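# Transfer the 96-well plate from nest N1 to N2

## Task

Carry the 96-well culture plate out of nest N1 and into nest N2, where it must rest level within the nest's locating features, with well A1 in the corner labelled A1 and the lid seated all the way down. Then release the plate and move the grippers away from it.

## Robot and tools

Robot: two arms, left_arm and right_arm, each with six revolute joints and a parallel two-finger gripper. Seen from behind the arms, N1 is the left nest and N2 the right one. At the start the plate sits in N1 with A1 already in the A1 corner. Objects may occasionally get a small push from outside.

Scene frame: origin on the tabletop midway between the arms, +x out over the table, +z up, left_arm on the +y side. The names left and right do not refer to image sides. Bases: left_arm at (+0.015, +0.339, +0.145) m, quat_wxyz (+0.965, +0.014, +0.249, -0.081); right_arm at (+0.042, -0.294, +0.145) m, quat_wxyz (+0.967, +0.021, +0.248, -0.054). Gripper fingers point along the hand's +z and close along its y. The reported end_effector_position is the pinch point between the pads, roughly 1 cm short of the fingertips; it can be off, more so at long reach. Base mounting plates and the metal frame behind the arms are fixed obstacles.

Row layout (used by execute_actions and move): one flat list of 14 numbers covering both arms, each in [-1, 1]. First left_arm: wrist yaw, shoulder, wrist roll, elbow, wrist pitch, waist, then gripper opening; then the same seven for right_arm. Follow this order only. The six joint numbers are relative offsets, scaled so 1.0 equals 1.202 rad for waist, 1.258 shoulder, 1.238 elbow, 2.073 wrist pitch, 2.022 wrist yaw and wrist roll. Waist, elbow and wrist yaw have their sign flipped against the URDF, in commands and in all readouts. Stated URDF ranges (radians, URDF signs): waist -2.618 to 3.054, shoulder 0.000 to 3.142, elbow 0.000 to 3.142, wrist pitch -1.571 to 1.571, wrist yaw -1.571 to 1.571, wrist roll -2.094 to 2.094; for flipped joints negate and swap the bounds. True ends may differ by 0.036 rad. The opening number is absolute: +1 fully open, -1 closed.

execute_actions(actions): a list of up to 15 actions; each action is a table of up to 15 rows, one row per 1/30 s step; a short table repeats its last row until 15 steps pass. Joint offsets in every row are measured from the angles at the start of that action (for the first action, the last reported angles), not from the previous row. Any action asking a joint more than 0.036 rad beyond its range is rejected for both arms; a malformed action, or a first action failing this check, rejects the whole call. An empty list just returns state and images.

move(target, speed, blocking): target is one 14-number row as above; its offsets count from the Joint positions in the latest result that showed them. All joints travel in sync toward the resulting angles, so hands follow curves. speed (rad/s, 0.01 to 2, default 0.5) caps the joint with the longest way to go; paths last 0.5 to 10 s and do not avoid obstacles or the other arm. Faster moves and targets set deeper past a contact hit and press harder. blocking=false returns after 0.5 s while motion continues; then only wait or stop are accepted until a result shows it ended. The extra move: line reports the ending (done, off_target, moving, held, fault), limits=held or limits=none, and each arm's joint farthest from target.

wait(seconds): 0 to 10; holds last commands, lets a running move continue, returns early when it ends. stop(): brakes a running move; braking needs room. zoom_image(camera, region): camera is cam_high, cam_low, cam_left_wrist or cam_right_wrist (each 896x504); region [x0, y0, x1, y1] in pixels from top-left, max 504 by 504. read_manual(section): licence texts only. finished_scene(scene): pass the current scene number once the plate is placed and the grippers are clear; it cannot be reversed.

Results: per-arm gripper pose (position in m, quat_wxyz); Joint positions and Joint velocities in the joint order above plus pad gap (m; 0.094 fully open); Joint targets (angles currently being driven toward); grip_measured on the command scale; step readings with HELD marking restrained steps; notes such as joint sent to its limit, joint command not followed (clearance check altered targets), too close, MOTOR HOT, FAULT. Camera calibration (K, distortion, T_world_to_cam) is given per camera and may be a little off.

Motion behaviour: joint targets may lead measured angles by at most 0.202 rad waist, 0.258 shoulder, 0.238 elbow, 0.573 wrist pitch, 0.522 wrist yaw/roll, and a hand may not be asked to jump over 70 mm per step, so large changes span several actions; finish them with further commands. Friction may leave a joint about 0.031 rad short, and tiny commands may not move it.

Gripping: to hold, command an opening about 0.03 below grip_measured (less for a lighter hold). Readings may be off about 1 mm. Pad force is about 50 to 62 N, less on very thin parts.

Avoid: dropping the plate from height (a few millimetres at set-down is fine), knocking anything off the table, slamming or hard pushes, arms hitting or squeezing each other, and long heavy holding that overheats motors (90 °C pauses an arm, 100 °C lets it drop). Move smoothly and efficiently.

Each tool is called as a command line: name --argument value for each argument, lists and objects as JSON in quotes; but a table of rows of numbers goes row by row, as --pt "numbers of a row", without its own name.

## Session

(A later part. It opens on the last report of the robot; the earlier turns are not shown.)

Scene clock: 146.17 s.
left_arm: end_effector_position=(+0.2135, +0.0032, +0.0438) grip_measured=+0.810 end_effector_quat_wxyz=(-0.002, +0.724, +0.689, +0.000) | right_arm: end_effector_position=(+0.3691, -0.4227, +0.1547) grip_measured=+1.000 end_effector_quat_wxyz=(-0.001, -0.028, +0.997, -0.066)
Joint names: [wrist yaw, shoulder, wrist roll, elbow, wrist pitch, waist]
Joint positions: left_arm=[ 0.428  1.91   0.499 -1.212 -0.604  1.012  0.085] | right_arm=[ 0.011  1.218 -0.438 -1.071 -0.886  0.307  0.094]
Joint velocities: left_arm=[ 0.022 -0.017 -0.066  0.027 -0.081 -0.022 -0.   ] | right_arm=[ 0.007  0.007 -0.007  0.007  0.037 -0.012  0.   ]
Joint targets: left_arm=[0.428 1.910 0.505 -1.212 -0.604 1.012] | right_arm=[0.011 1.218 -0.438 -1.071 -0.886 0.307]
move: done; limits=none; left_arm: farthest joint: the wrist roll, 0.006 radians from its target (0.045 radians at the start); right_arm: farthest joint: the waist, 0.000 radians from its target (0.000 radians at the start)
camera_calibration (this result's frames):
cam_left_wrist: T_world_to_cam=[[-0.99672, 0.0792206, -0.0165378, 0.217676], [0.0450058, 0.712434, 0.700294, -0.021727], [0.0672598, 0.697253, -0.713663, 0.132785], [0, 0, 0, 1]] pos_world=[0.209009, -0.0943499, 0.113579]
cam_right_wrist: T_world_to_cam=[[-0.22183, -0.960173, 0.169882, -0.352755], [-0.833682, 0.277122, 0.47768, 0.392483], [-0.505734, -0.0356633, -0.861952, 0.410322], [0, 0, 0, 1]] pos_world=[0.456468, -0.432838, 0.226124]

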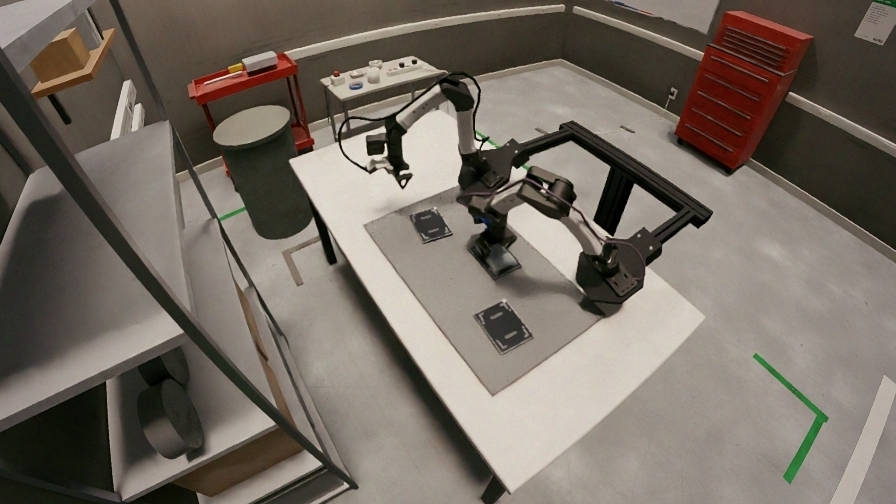

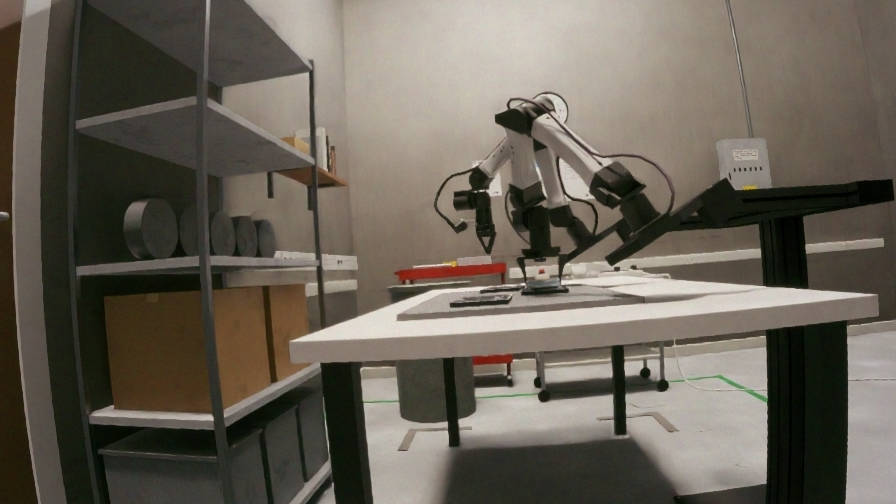

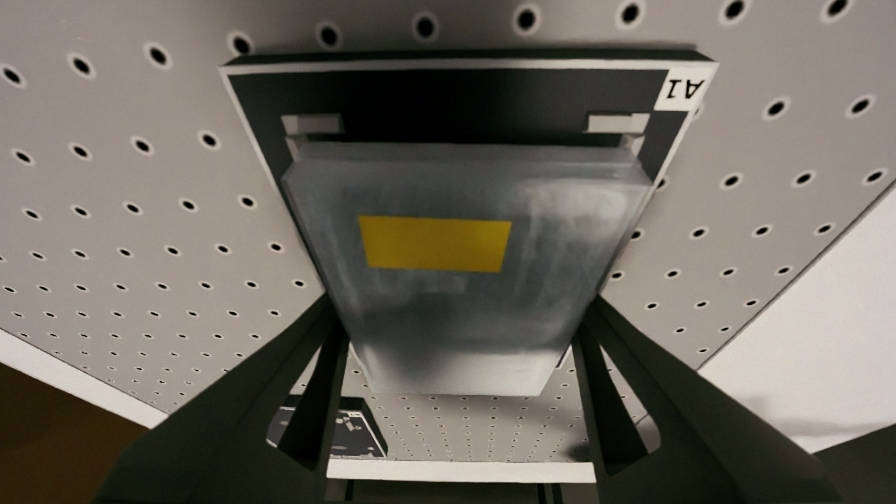

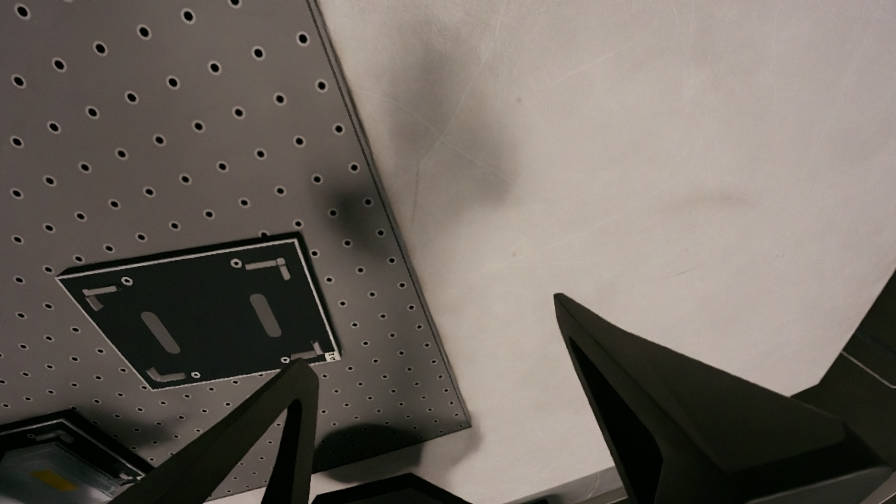

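move --target '[0,0.022,0,0,0.017,-0.018,0.765,0,0,0,0,0,0,1]' --speed 0.03

Scene clock: 151.57 s.
left_arm: end_effector_position=(+0.2173, +0.0025, +0.0411) grip_measured=+0.810 end_effector_quat_wxyz=(+0.003, +0.720, +0.694, +0.001) | right_arm: end_effector_position=(+0.3691, -0.4227, +0.1547) grip_measured=+1.000 end_effector_quat_wxyz=(-0.001, -0.028, +0.997, -0.066)
Joint names: [wrist yaw, shoulder, wrist roll, elbow, wrist pitch, waist]
Joint positions: left_arm=[ 0.431  1.914  0.5   -1.212 -0.588  1.003  0.085] | right_arm=[ 0.011  1.218 -0.438 -1.071 -0.886  0.307  0.094]
Joint velocities: left_arm=[ 0.022 -0.007 -0.022 -0.002 -0.066 -0.007  0.001] | right_arm=[ 0.037 -0.002  0.037  0.017 -0.007  0.002  0.   ]
Joint targets: left_arm=[0.428 1.937 0.500 -1.212 -0.569 0.990] | right_arm=[0.011 1.218 -0.438 -1.071 -0.886 0.307]
move: off_target (left_arm); limits=none; left_arm: farthest joint: the shoulder, 0.023 radians from its target (0.028 radians at the start); right_arm: farthest joint: the waist, 0.000 radians from its target (0.000 radians at the start)
camera_calibration (this result's frames):
cam_left_wrist: T_world_to_cam=[[-0.997428, 0.0673349, -0.024551, 0.221959], [0.031159, 0.715882, 0.697526, -0.0163569], [0.0645435, 0.694967, -0.716139, 0.131822], [0, 0, 0, 1]] pos_world=[0.213389, -0.094848, 0.111262]
cam_right_wrist: T_world_to_cam=[[-0.22183, -0.960173, 0.169882, -0.352755], [-0.833682, 0.277122, 0.47768, 0.392483], [-0.505734, -0.0356633, -0.861952, 0.410322], [0, 0, 0, 1]] pos_world=[0.456468, -0.432838, 0.226124]

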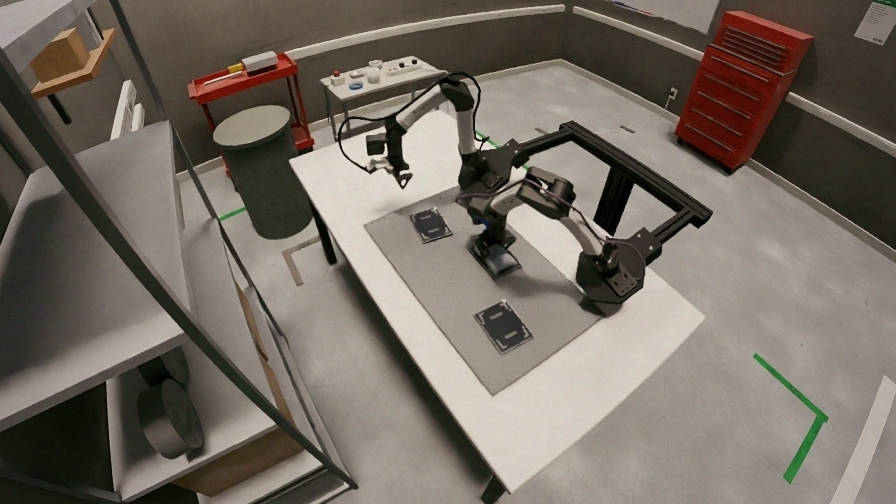

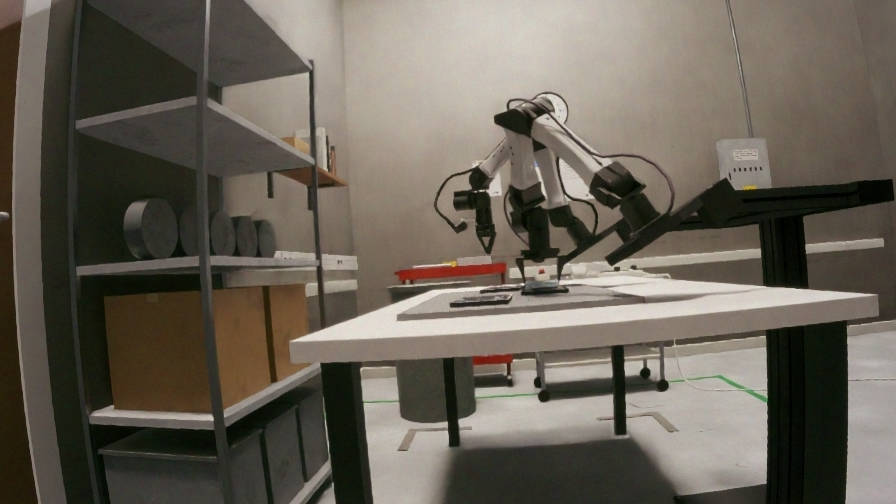

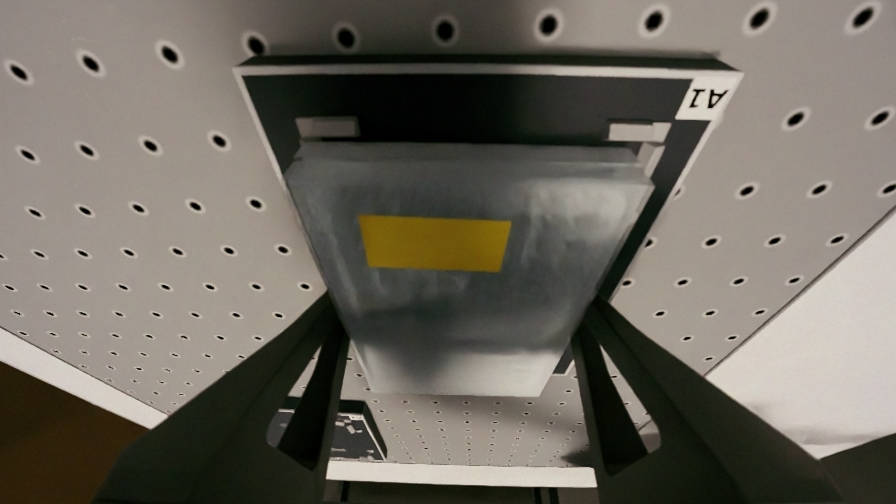

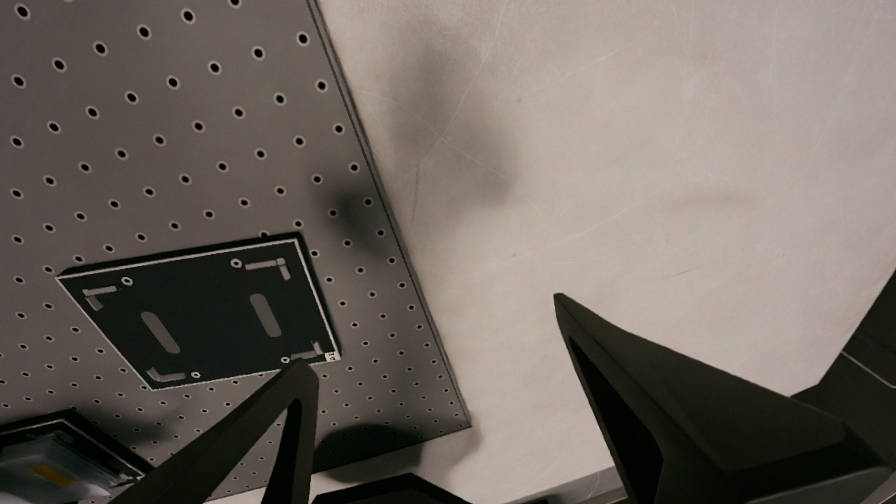

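move --target '[0,0,0,0,0,0.023,0.765,0,0,0,0,0,0,1]' --speed 0.03

Scene clock: 157.90 s.
left_arm: end_effector_position=(+0.2133, -0.0005, +0.0432) grip_measured=+0.810 end_effector_quat_wxyz=(+0.005, +0.724, +0.689, -0.000) | right_arm: end_effector_position=(+0.3691, -0.4227, +0.1547) grip_measured=+1.000 end_effector_quat_wxyz=(-0.001, -0.028, +0.997, -0.066)
Joint names: [wrist yaw, shoulder, wrist roll, elbow, wrist pitch, waist]
Joint positions: left_arm=[ 0.433  1.914  0.5   -1.212 -0.588  1.017  0.085] | right_arm=[ 0.011  1.218 -0.438 -1.071 -0.886  0.307  0.094]
Joint velocities: left_arm=[-0.037 -0.017 -0.095 -0.002  0.007  0.032 -0.   ] | right_arm=[-0.022  0.007  0.007 -0.017  0.051 -0.002  0.   ]
Joint targets: left_arm=[0.431 1.914 0.500 -1.212 -0.588 1.031] | right_arm=[0.011 1.218 -0.438 -1.071 -0.886 0.307]
move: done; limits=none; left_arm: farthest joint: the waist, 0.014 radians from its target (0.028 radians at the start); right_arm: farthest joint: the waist, 0.000 radians from its target (0.000 radians at the start)
camera_calibration (this result's frames):
cam_left_wrist: T_world_to_cam=[[-0.996502, 0.0794993, -0.0257541, 0.218109], [0.0394861, 0.719551, 0.693317, -0.0171174], [0.0736495, 0.689875, -0.720173, 0.133906], [0, 0, 0, 1]] pos_world=[0.20816, -0.0974013, 0.113921]
cam_right_wrist: T_world_to_cam=[[-0.22183, -0.960173, 0.169882, -0.352755], [-0.833682, 0.277122, 0.47768, 0.392483], [-0.505734, -0.0356633, -0.861952, 0.410322], [0, 0, 0, 1]] pos_world=[0.456468, -0.432838, 0.226124]

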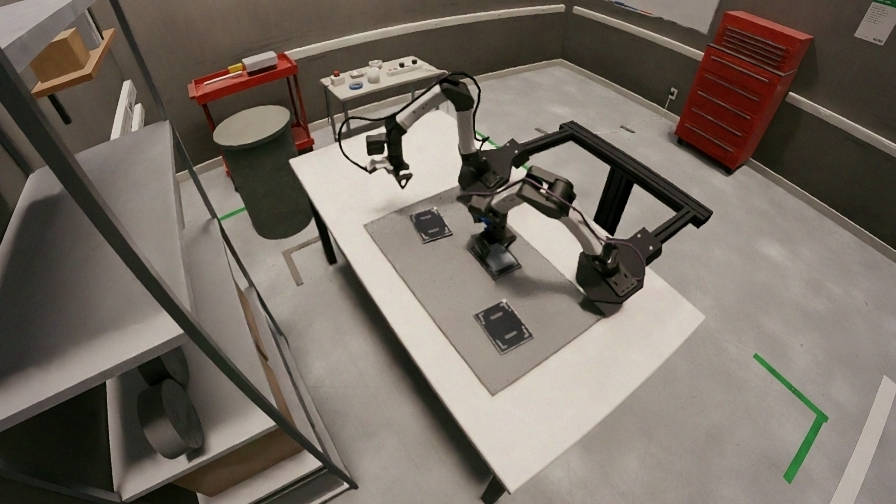

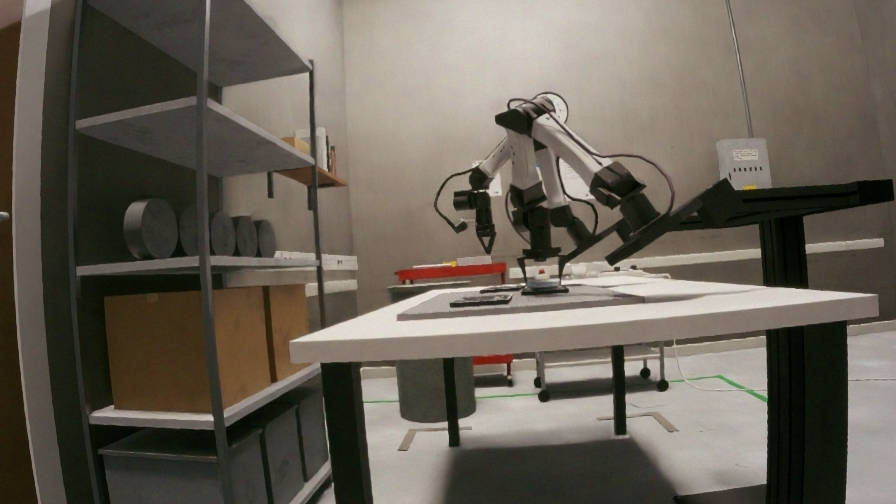

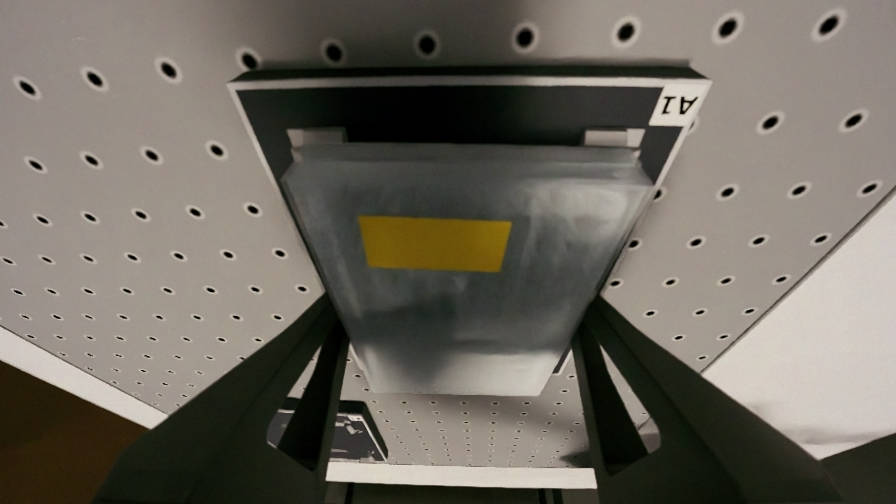

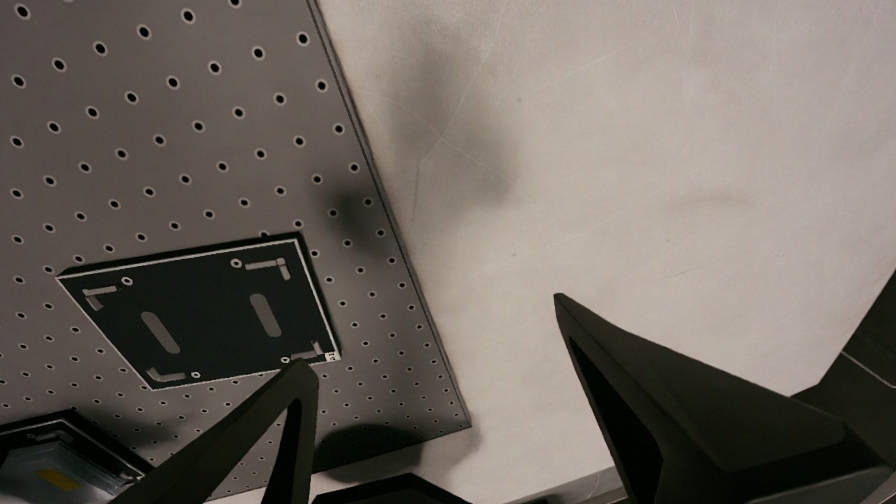

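move --target '[0,0.03,0,0,0,-0.02,0.765,0,0,0,0,0,0,1]' --speed 0.03

Scene clock: 167.47 s.
left_arm: end_effector_position=(+0.2153, +0.0028, +0.0395) grip_measured=+0.810 end_effector_quat_wxyz=(+0.001, +0.724, +0.690, +0.006) | right_arm: end_effector_position=(+0.3691, -0.4227, +0.1547) grip_measured=+1.000 end_effector_quat_wxyz=(-0.001, -0.028, +0.997, -0.066)
Joint names: [wrist yaw, shoulder, wrist roll, elbow, wrist pitch, waist]
Joint positions: left_arm=[ 0.44   1.922  0.503 -1.212 -0.588  1.009  0.085] | right_arm=[ 0.011  1.218 -0.438 -1.071 -0.886  0.307  0.094]
Joint velocities: left_arm=[ 0.037 -0.007 -0.007  0.002 -0.051  0.012 -0.001] | right_arm=[ 0.051  0.002  0.022  0.007 -0.007  0.012  0.   ]
Joint targets: left_arm=[0.433 1.952 0.500 -1.212 -0.588 0.993] | right_arm=[0.011 1.218 -0.438 -1.071 -0.886 0.307]
move: off_target (left_arm); limits=none; left_arm: farthest joint: the shoulder, 0.029 radians from its target (0.037 radians at the start); right_arm: farthest joint: the waist, 0.000 radians from its target (0.000 radians at the start)
camera_calibration (this result's frames):
cam_left_wrist: T_world_to_cam=[[-0.996527, 0.0782863, -0.0283889, 0.219808], [0.0357187, 0.709786, 0.703511, -0.0165849], [0.0752253, 0.700054, -0.710117, 0.128018], [0, 0, 0, 1]] pos_world=[0.210006, -0.0950556, 0.108816]
cam_right_wrist: T_world_to_cam=[[-0.22183, -0.960173, 0.169882, -0.352755], [-0.833682, 0.277122, 0.47768, 0.392483], [-0.505734, -0.0356633, -0.861952, 0.410322], [0, 0, 0, 1]] pos_world=[0.456468, -0.432838, 0.226124]

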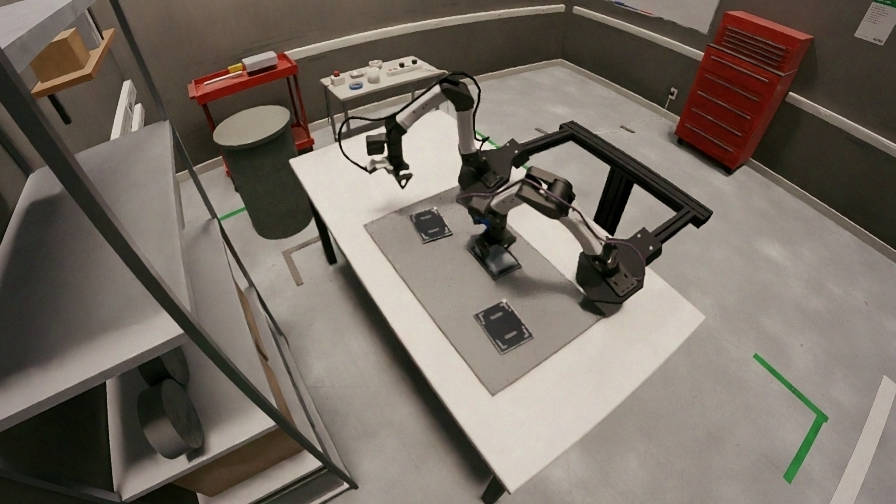

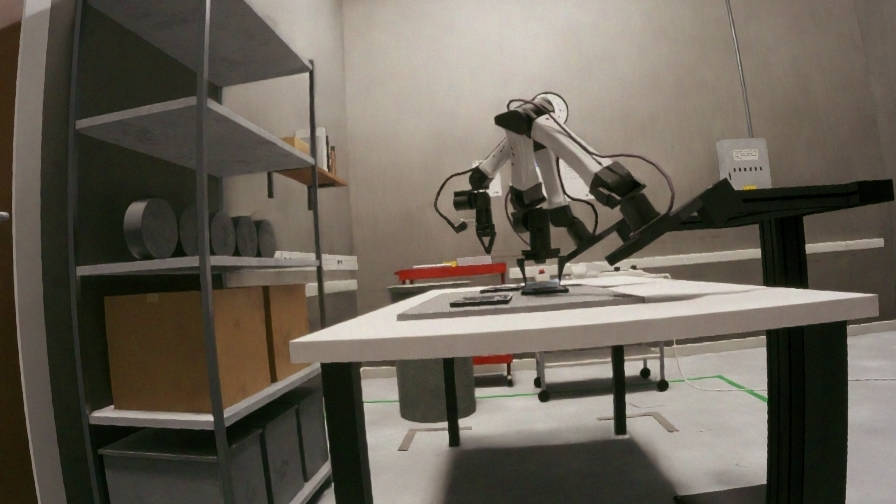

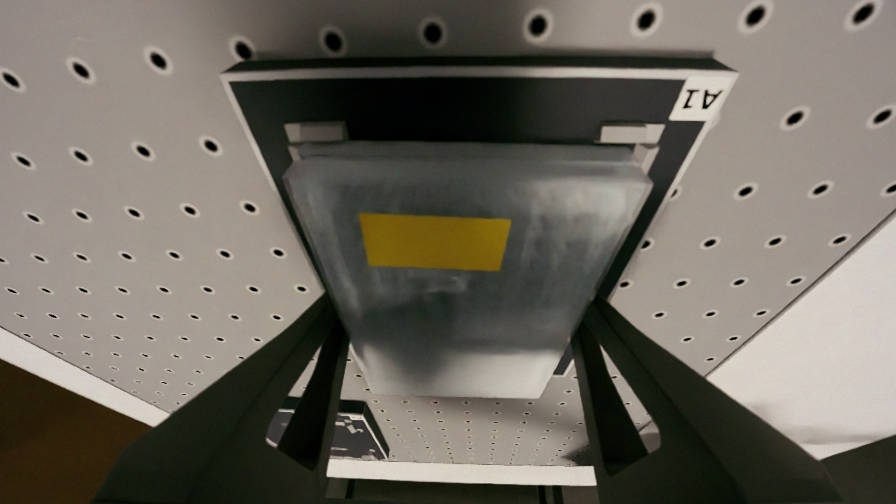

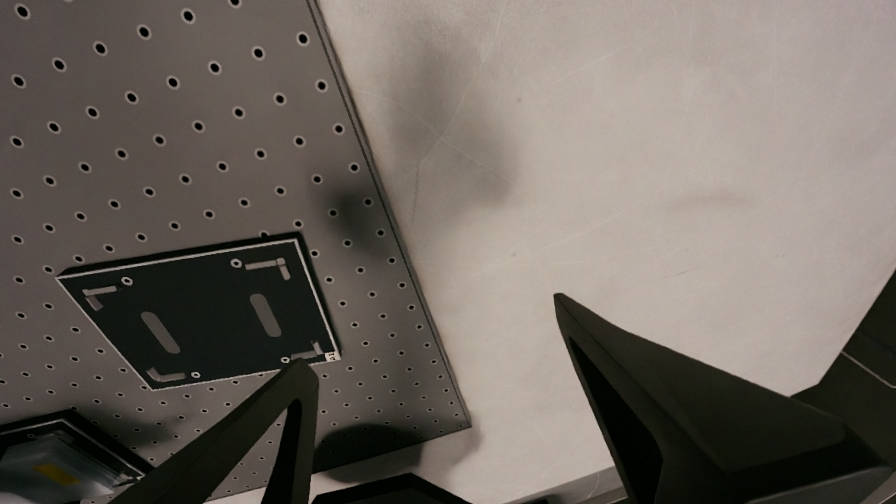

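move --target '[0,0,0,0,0,0.017,0.765,0,0,0,0,0,0,1]' --speed 0.03

Scene clock: 175.87 s.
left_arm: end_effector_position=(+0.2148, +0.0021, +0.0403) grip_measured=+0.810 end_effector_quat_wxyz=(+0.003, +0.726, +0.688, +0.008) | right_arm: end_effector_position=(+0.3691, -0.4227, +0.1547) grip_measured=+1.000 end_effector_quat_wxyz=(-0.001, -0.028, +0.997, -0.066)
Joint names: [wrist yaw, shoulder, wrist roll, elbow, wrist pitch, waist]
Joint positions: left_arm=[ 0.448  1.922  0.503 -1.212 -0.588  1.014  0.085] | right_arm=[ 0.011  1.218 -0.438 -1.071 -0.886  0.307  0.094]
Joint velocities: left_arm=[ 0.051  0.002 -0.007 -0.012 -0.051  0.012  0.   ] | right_arm=[-0.007 -0.002  0.022  0.007 -0.022  0.007  0.   ]
Joint targets: left_arm=[0.440 1.922 0.503 -1.212 -0.588 1.029] | right_arm=[0.011 1.218 -0.438 -1.071 -0.886 0.307]
move: done; limits=none; left_arm: farthest joint: the waist, 0.016 radians from its target (0.021 radians at the start); right_arm: farthest joint: the waist, 0.000 radians from its target (0.000 radians at the start)
camera_calibration (this result's frames):
cam_left_wrist: T_world_to_cam=[[-0.995924, 0.0833467, -0.0344776, 0.2195], [0.0349716, 0.709172, 0.704168, -0.0165303], [0.0831406, 0.700092, -0.709196, 0.127351], [0, 0, 0, 1]] pos_world=[0.208595, -0.0957291, 0.109525]
cam_right_wrist: T_world_to_cam=[[-0.22183, -0.960173, 0.169882, -0.352755], [-0.833682, 0.277122, 0.47768, 0.392483], [-0.505734, -0.0356633, -0.861952, 0.410322], [0, 0, 0, 1]] pos_world=[0.456468, -0.432838, 0.226124]

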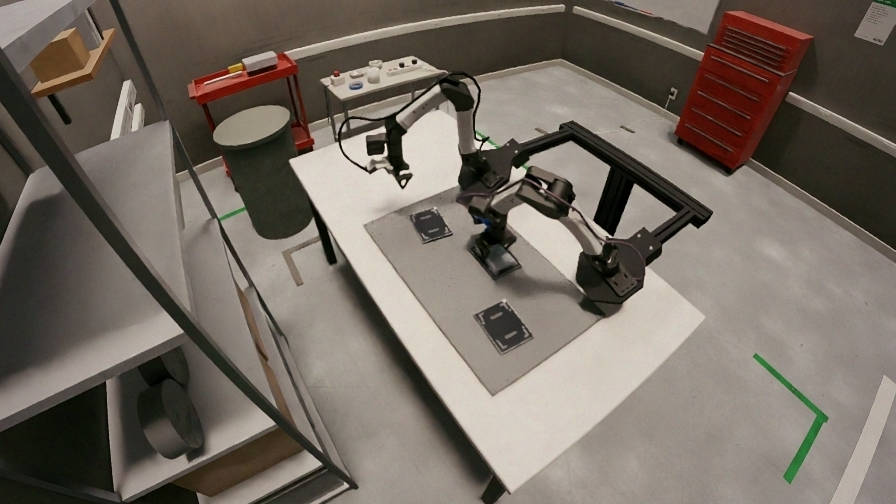

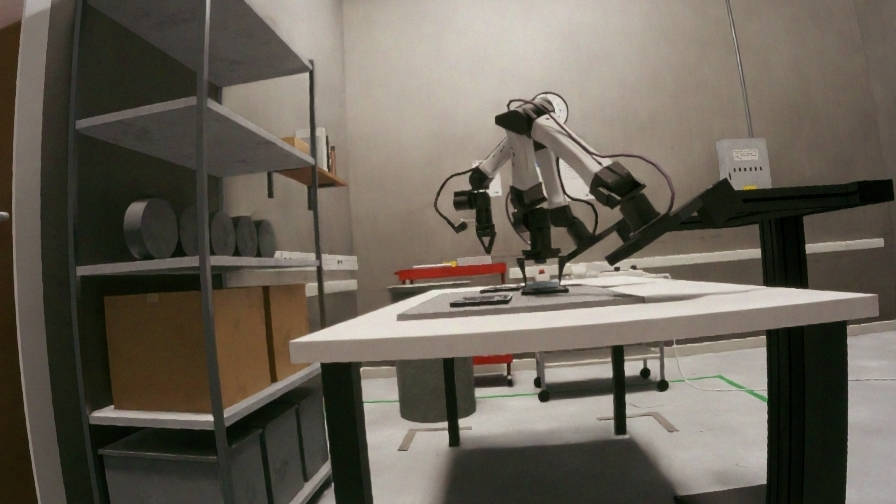

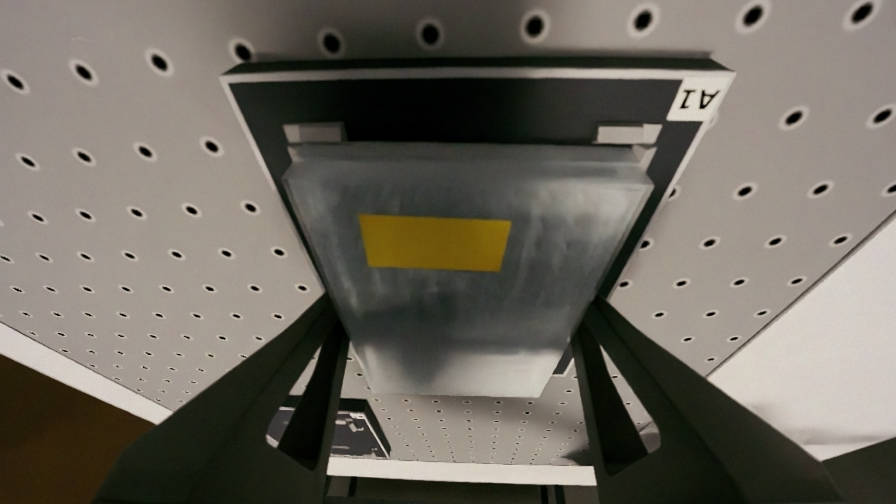

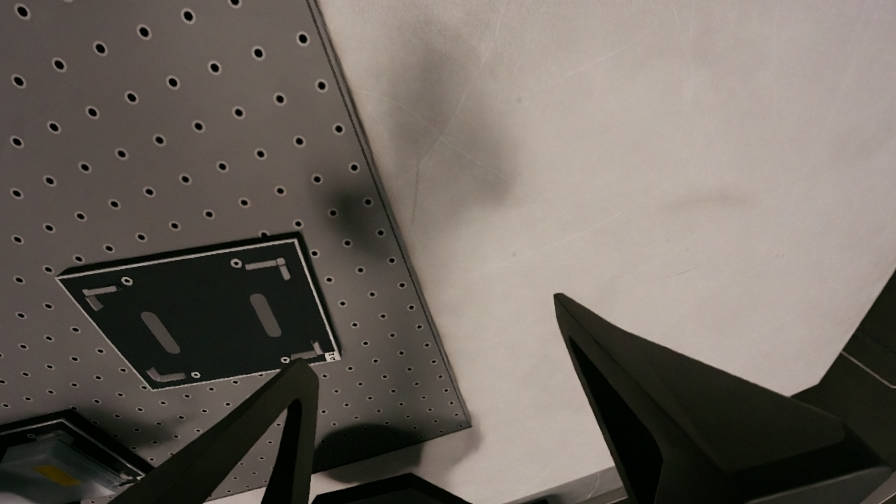

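move --target '[-0.016,0,0,0,0,0.005,0.765,0,0,0,0,0,0,1]' --speed 0.03

Scene clock: 182.23 s.
left_arm: end_effector_position=(+0.2146, +0.0020, +0.0403) grip_measured=+0.810 end_effector_quat_wxyz=(+0.003, +0.726, +0.688, +0.008) | right_arm: end_effector_position=(+0.3691, -0.4227, +0.1547) grip_measured=+1.000 end_effector_quat_wxyz=(-0.001, -0.028, +0.997, -0.066)
Joint names: [wrist yaw, shoulder, wrist roll, elbow, wrist pitch, waist]
Joint positions: left_arm=[ 0.446  1.922  0.503 -1.212 -0.588  1.014  0.085] | right_arm=[ 0.011  1.218 -0.438 -1.071 -0.886  0.307  0.094]
Joint velocities: left_arm=[ 0.066 -0.012 -0.022 -0.002 -0.095  0.002  0.   ] | right_arm=[ 0.007 -0.017  0.007 -0.007  0.007  0.007  0.   ]
Joint targets: left_arm=[0.415 1.922 0.503 -1.212 -0.588 1.020] | right_arm=[0.011 1.218 -0.438 -1.071 -0.886 0.307]
move: off_target (left_arm); limits=none; left_arm: farthest joint: the wrist yaw, 0.031 radians from its target (0.032 radians at the start); right_arm: farthest joint: the waist, 0.000 radians from its target (0.000 radians at the start)
camera_calibration (this result's frames):
cam_left_wrist: T_world_to_cam=[[-0.995959, 0.0833309, -0.0334926, 0.219298], [0.035698, 0.709522, 0.703779, -0.016602], [0.0824103, 0.699739, -0.709629, 0.127598], [0, 0, 0, 1]] pos_world=[0.20849, -0.0957802, 0.109576]
cam_right_wrist: T_world_to_cam=[[-0.22183, -0.960173, 0.169882, -0.352755], [-0.833682, 0.277122, 0.47768, 0.392483], [-0.505734, -0.0356633, -0.861952, 0.410322], [0, 0, 0, 1]] pos_world=[0.456468, -0.432838, 0.226124]

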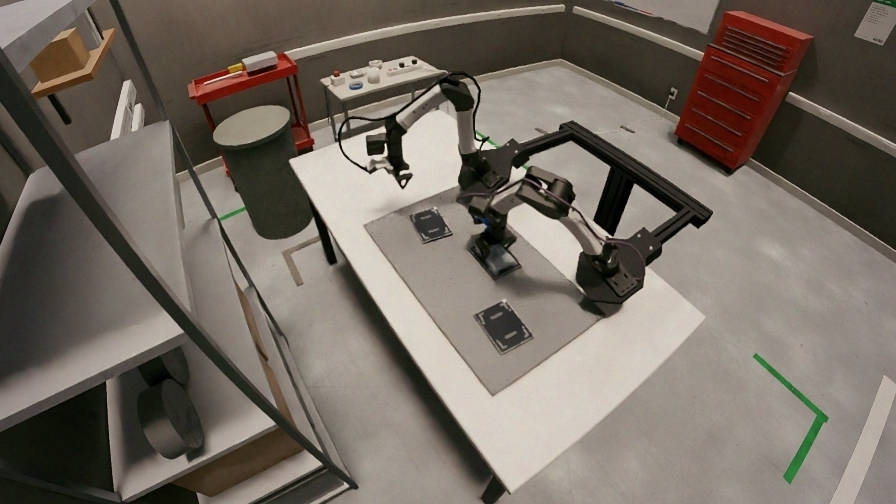

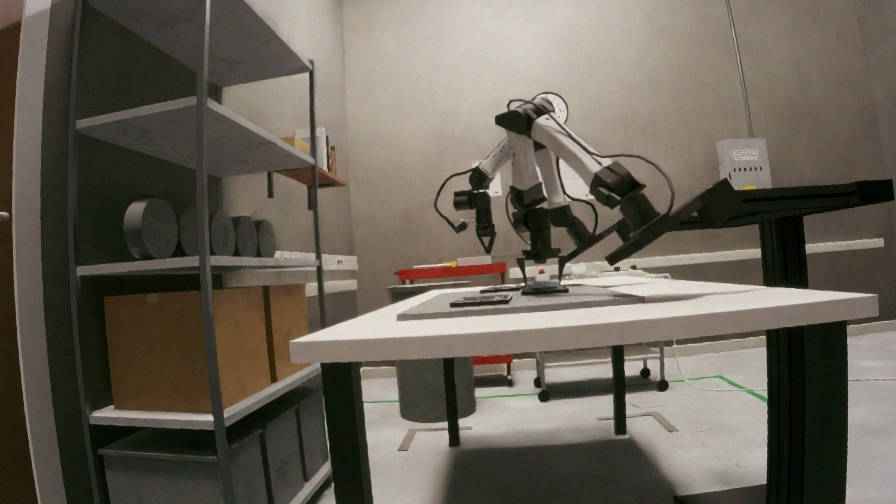

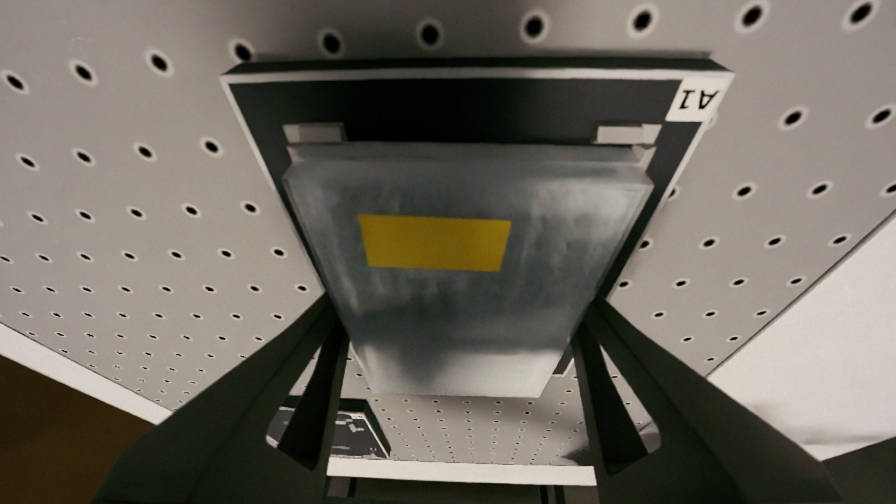

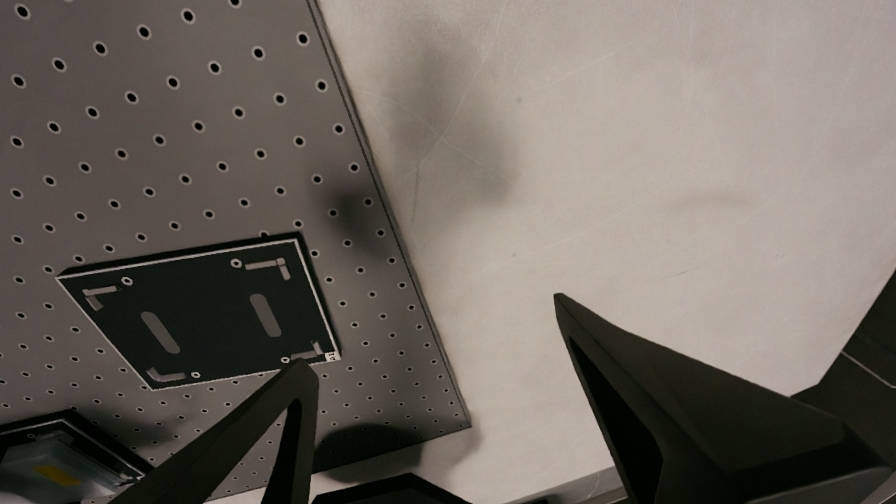

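move --target '[-0.014,-0.03,0,0,0,0,0.765,0,0,0,0,0,0,1]' --speed 0.03

Scene clock: 188.77 s.
left_arm: end_effector_position=(+0.2134, -0.0007, +0.0436) grip_measured=+0.810 end_effector_quat_wxyz=(+0.004, +0.724, +0.690, -0.004) | right_arm: end_effector_position=(+0.3691, -0.4227, +0.1547) grip_measured=+1.000 end_effector_quat_wxyz=(-0.001, -0.028, +0.997, -0.066)
Joint names: [wrist yaw, shoulder, wrist roll, elbow, wrist pitch, waist]
Joint positions: left_arm=[ 0.424  1.912  0.503 -1.212 -0.588  1.014  0.085] | right_arm=[ 0.011  1.218 -0.438 -1.071 -0.886  0.307  0.094]
Joint velocities: left_arm=[-0.007 -0.012  0.051 -0.002 -0.037 -0.002 -0.   ] | right_arm=[-0.037 -0.012  0.022  0.012 -0.037  0.012  0.   ]
Joint targets: left_arm=[0.418 1.885 0.503 -1.212 -0.588 1.014] | right_arm=[0.011 1.218 -0.438 -1.071 -0.886 0.307]
move: off_target (left_arm); limits=none; left_arm: farthest joint: the shoulder, 0.028 radians from its target (0.038 radians at the start); right_arm: farthest joint: the waist, 0.000 radians from its target (0.000 radians at the start)
camera_calibration (this result's frames):
cam_left_wrist: T_world_to_cam=[[-0.996723, 0.0785391, -0.0193511, 0.217987], [0.0435371, 0.722521, 0.689976, -0.0179721], [0.0681717, 0.686873, -0.723573, 0.135609], [0, 0, 0, 1]] pos_world=[0.20881, -0.0972814, 0.114742]
cam_right_wrist: T_world_to_cam=[[-0.22183, -0.960173, 0.169882, -0.352755], [-0.833682, 0.277122, 0.47768, 0.392483], [-0.505734, -0.0356633, -0.861952, 0.410322], [0, 0, 0, 1]] pos_world=[0.456468, -0.432838, 0.226124]

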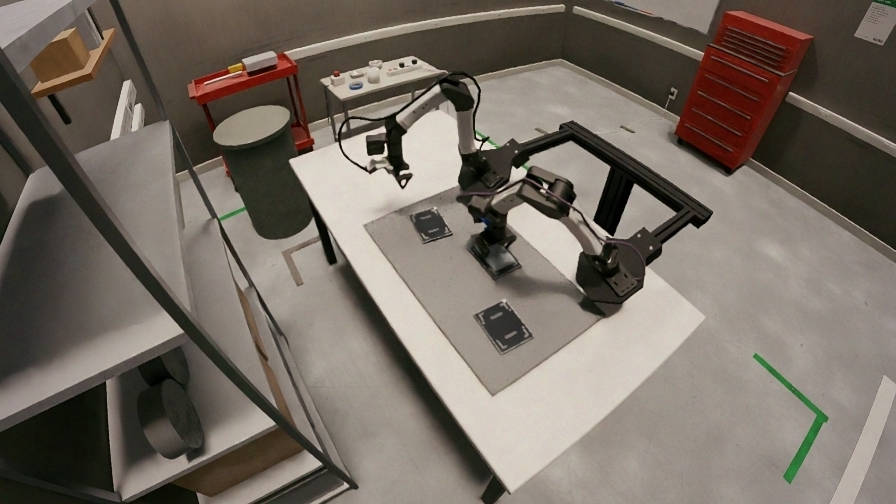

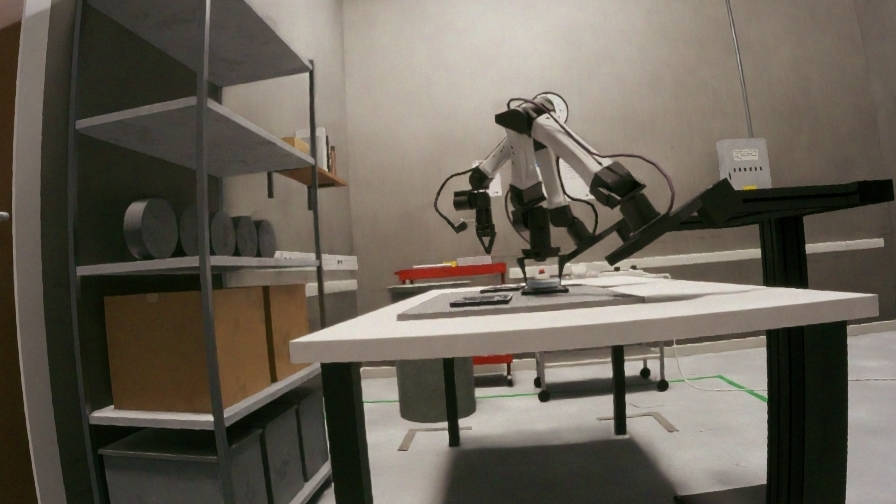

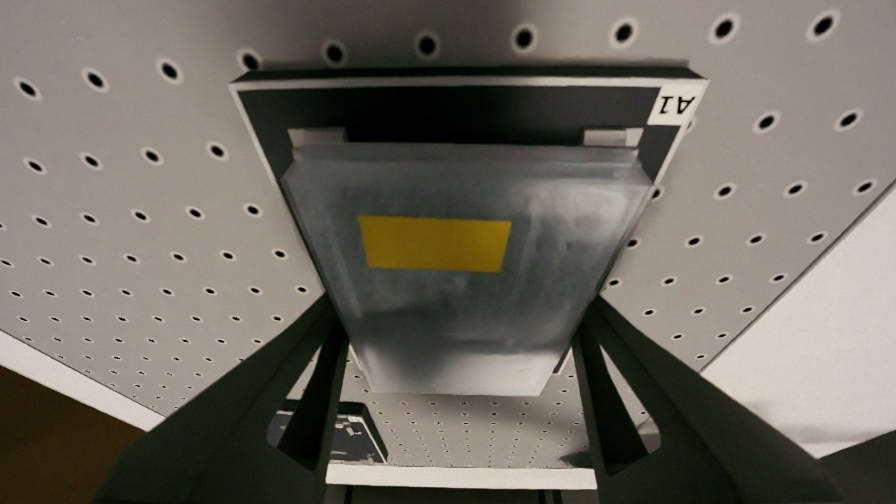

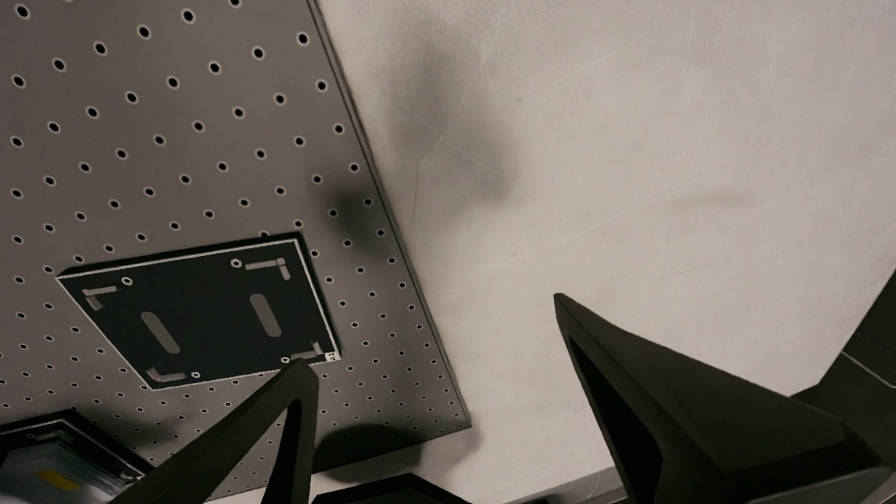

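move --target '[0,0.032,0,0,0,-0.013,0.765,0,0,0,0,0,0,1]' --speed 0.03

Scene clock: 195.07 s.
left_arm: end_effector_position=(+0.2120, +0.0004, +0.0401) grip_measured=+0.810 end_effector_quat_wxyz=(+0.000, +0.724, +0.690, -0.002) | right_arm: end_effector_position=(+0.3691, -0.4227, +0.1547) grip_measured=+1.000 end_effector_quat_wxyz=(-0.001, -0.028, +0.997, -0.066)
Joint names: [wrist yaw, shoulder, wrist roll, elbow, wrist pitch, waist]
Joint positions: left_arm=[ 0.425  1.922  0.499 -1.212 -0.586  1.012  0.085] | right_arm=[ 0.011  1.218 -0.438 -1.071 -0.886  0.307  0.094]
Joint velocities: left_arm=[ 0.081  0.002  0.066 -0.007  0.051 -0.002  0.   ] | right_arm=[-0.022  0.002  0.022  0.007 -0.037  0.007  0.   ]
Joint targets: left_arm=[0.424 1.952 0.503 -1.212 -0.588 0.998] | right_arm=[0.011 1.218 -0.438 -1.071 -0.886 0.307]
move: off_target (left_arm); limits=none; left_arm: farthest joint: the shoulder, 0.030 radians from its target (0.040 radians at the start); right_arm: farthest joint: the waist, 0.000 radians from its target (0.000 radians at the start)
camera_calibration (this result's frames):
cam_left_wrist: T_world_to_cam=[[-0.996859, 0.0775681, -0.0160064, 0.216278], [0.044608, 0.716854, 0.695795, -0.0167319], [0.0654458, 0.692895, -0.718062, 0.132734], [0, 0, 0, 1]] pos_world=[0.207658, -0.0967526, 0.110415]
cam_right_wrist: T_world_to_cam=[[-0.22183, -0.960173, 0.169882, -0.352755], [-0.833682, 0.277122, 0.47768, 0.392483], [-0.505734, -0.0356633, -0.861952, 0.410322], [0, 0, 0, 1]] pos_world=[0.456468, -0.432838, 0.226124]

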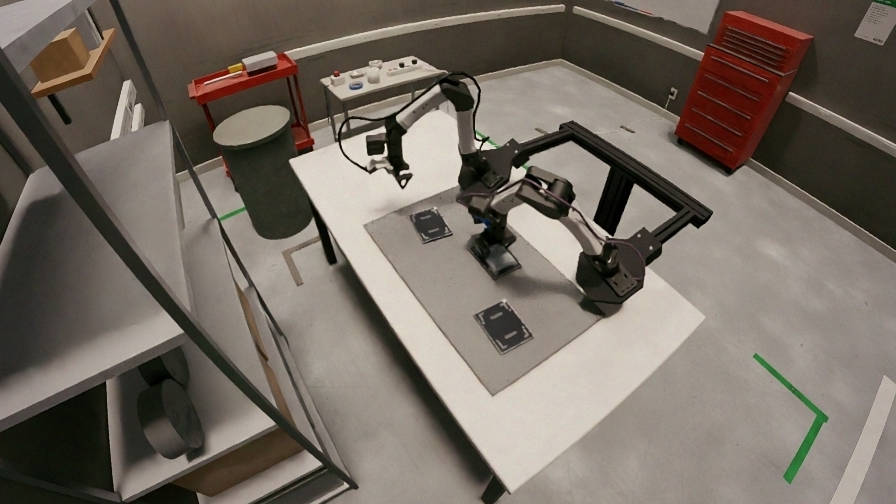

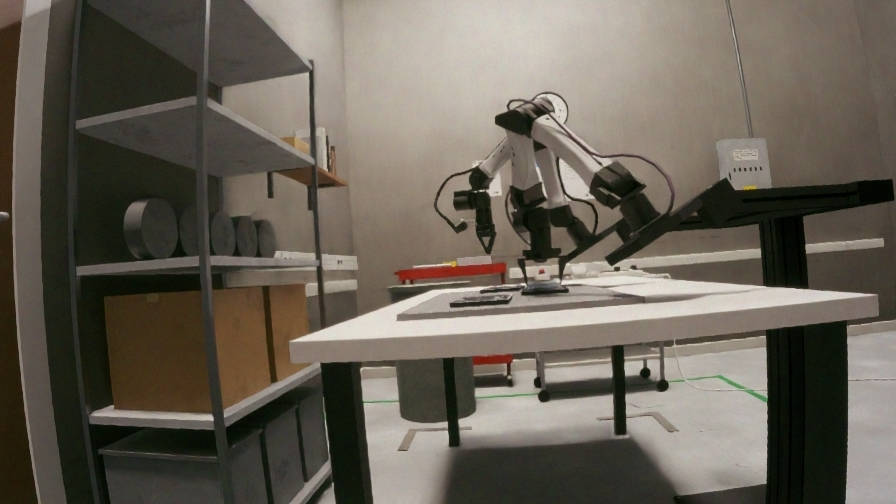

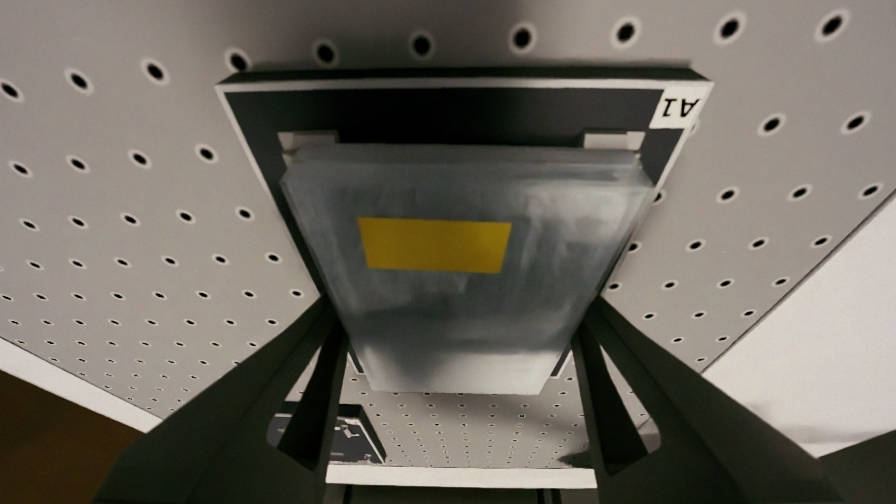

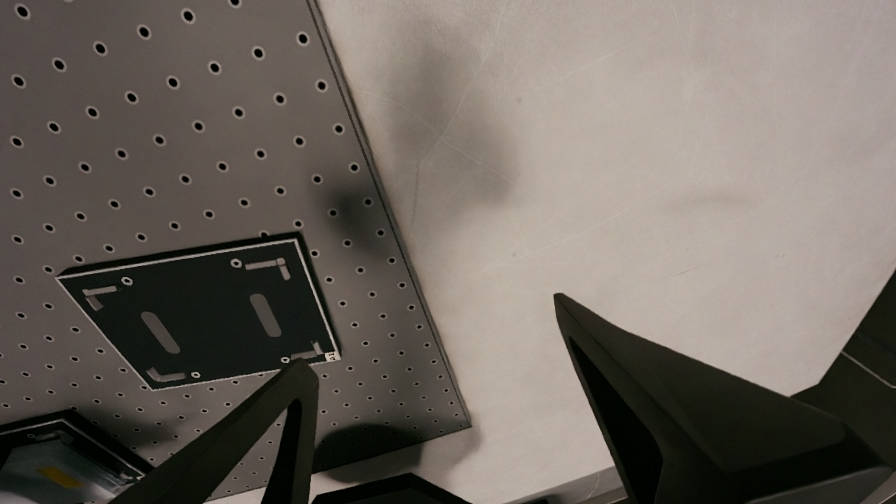

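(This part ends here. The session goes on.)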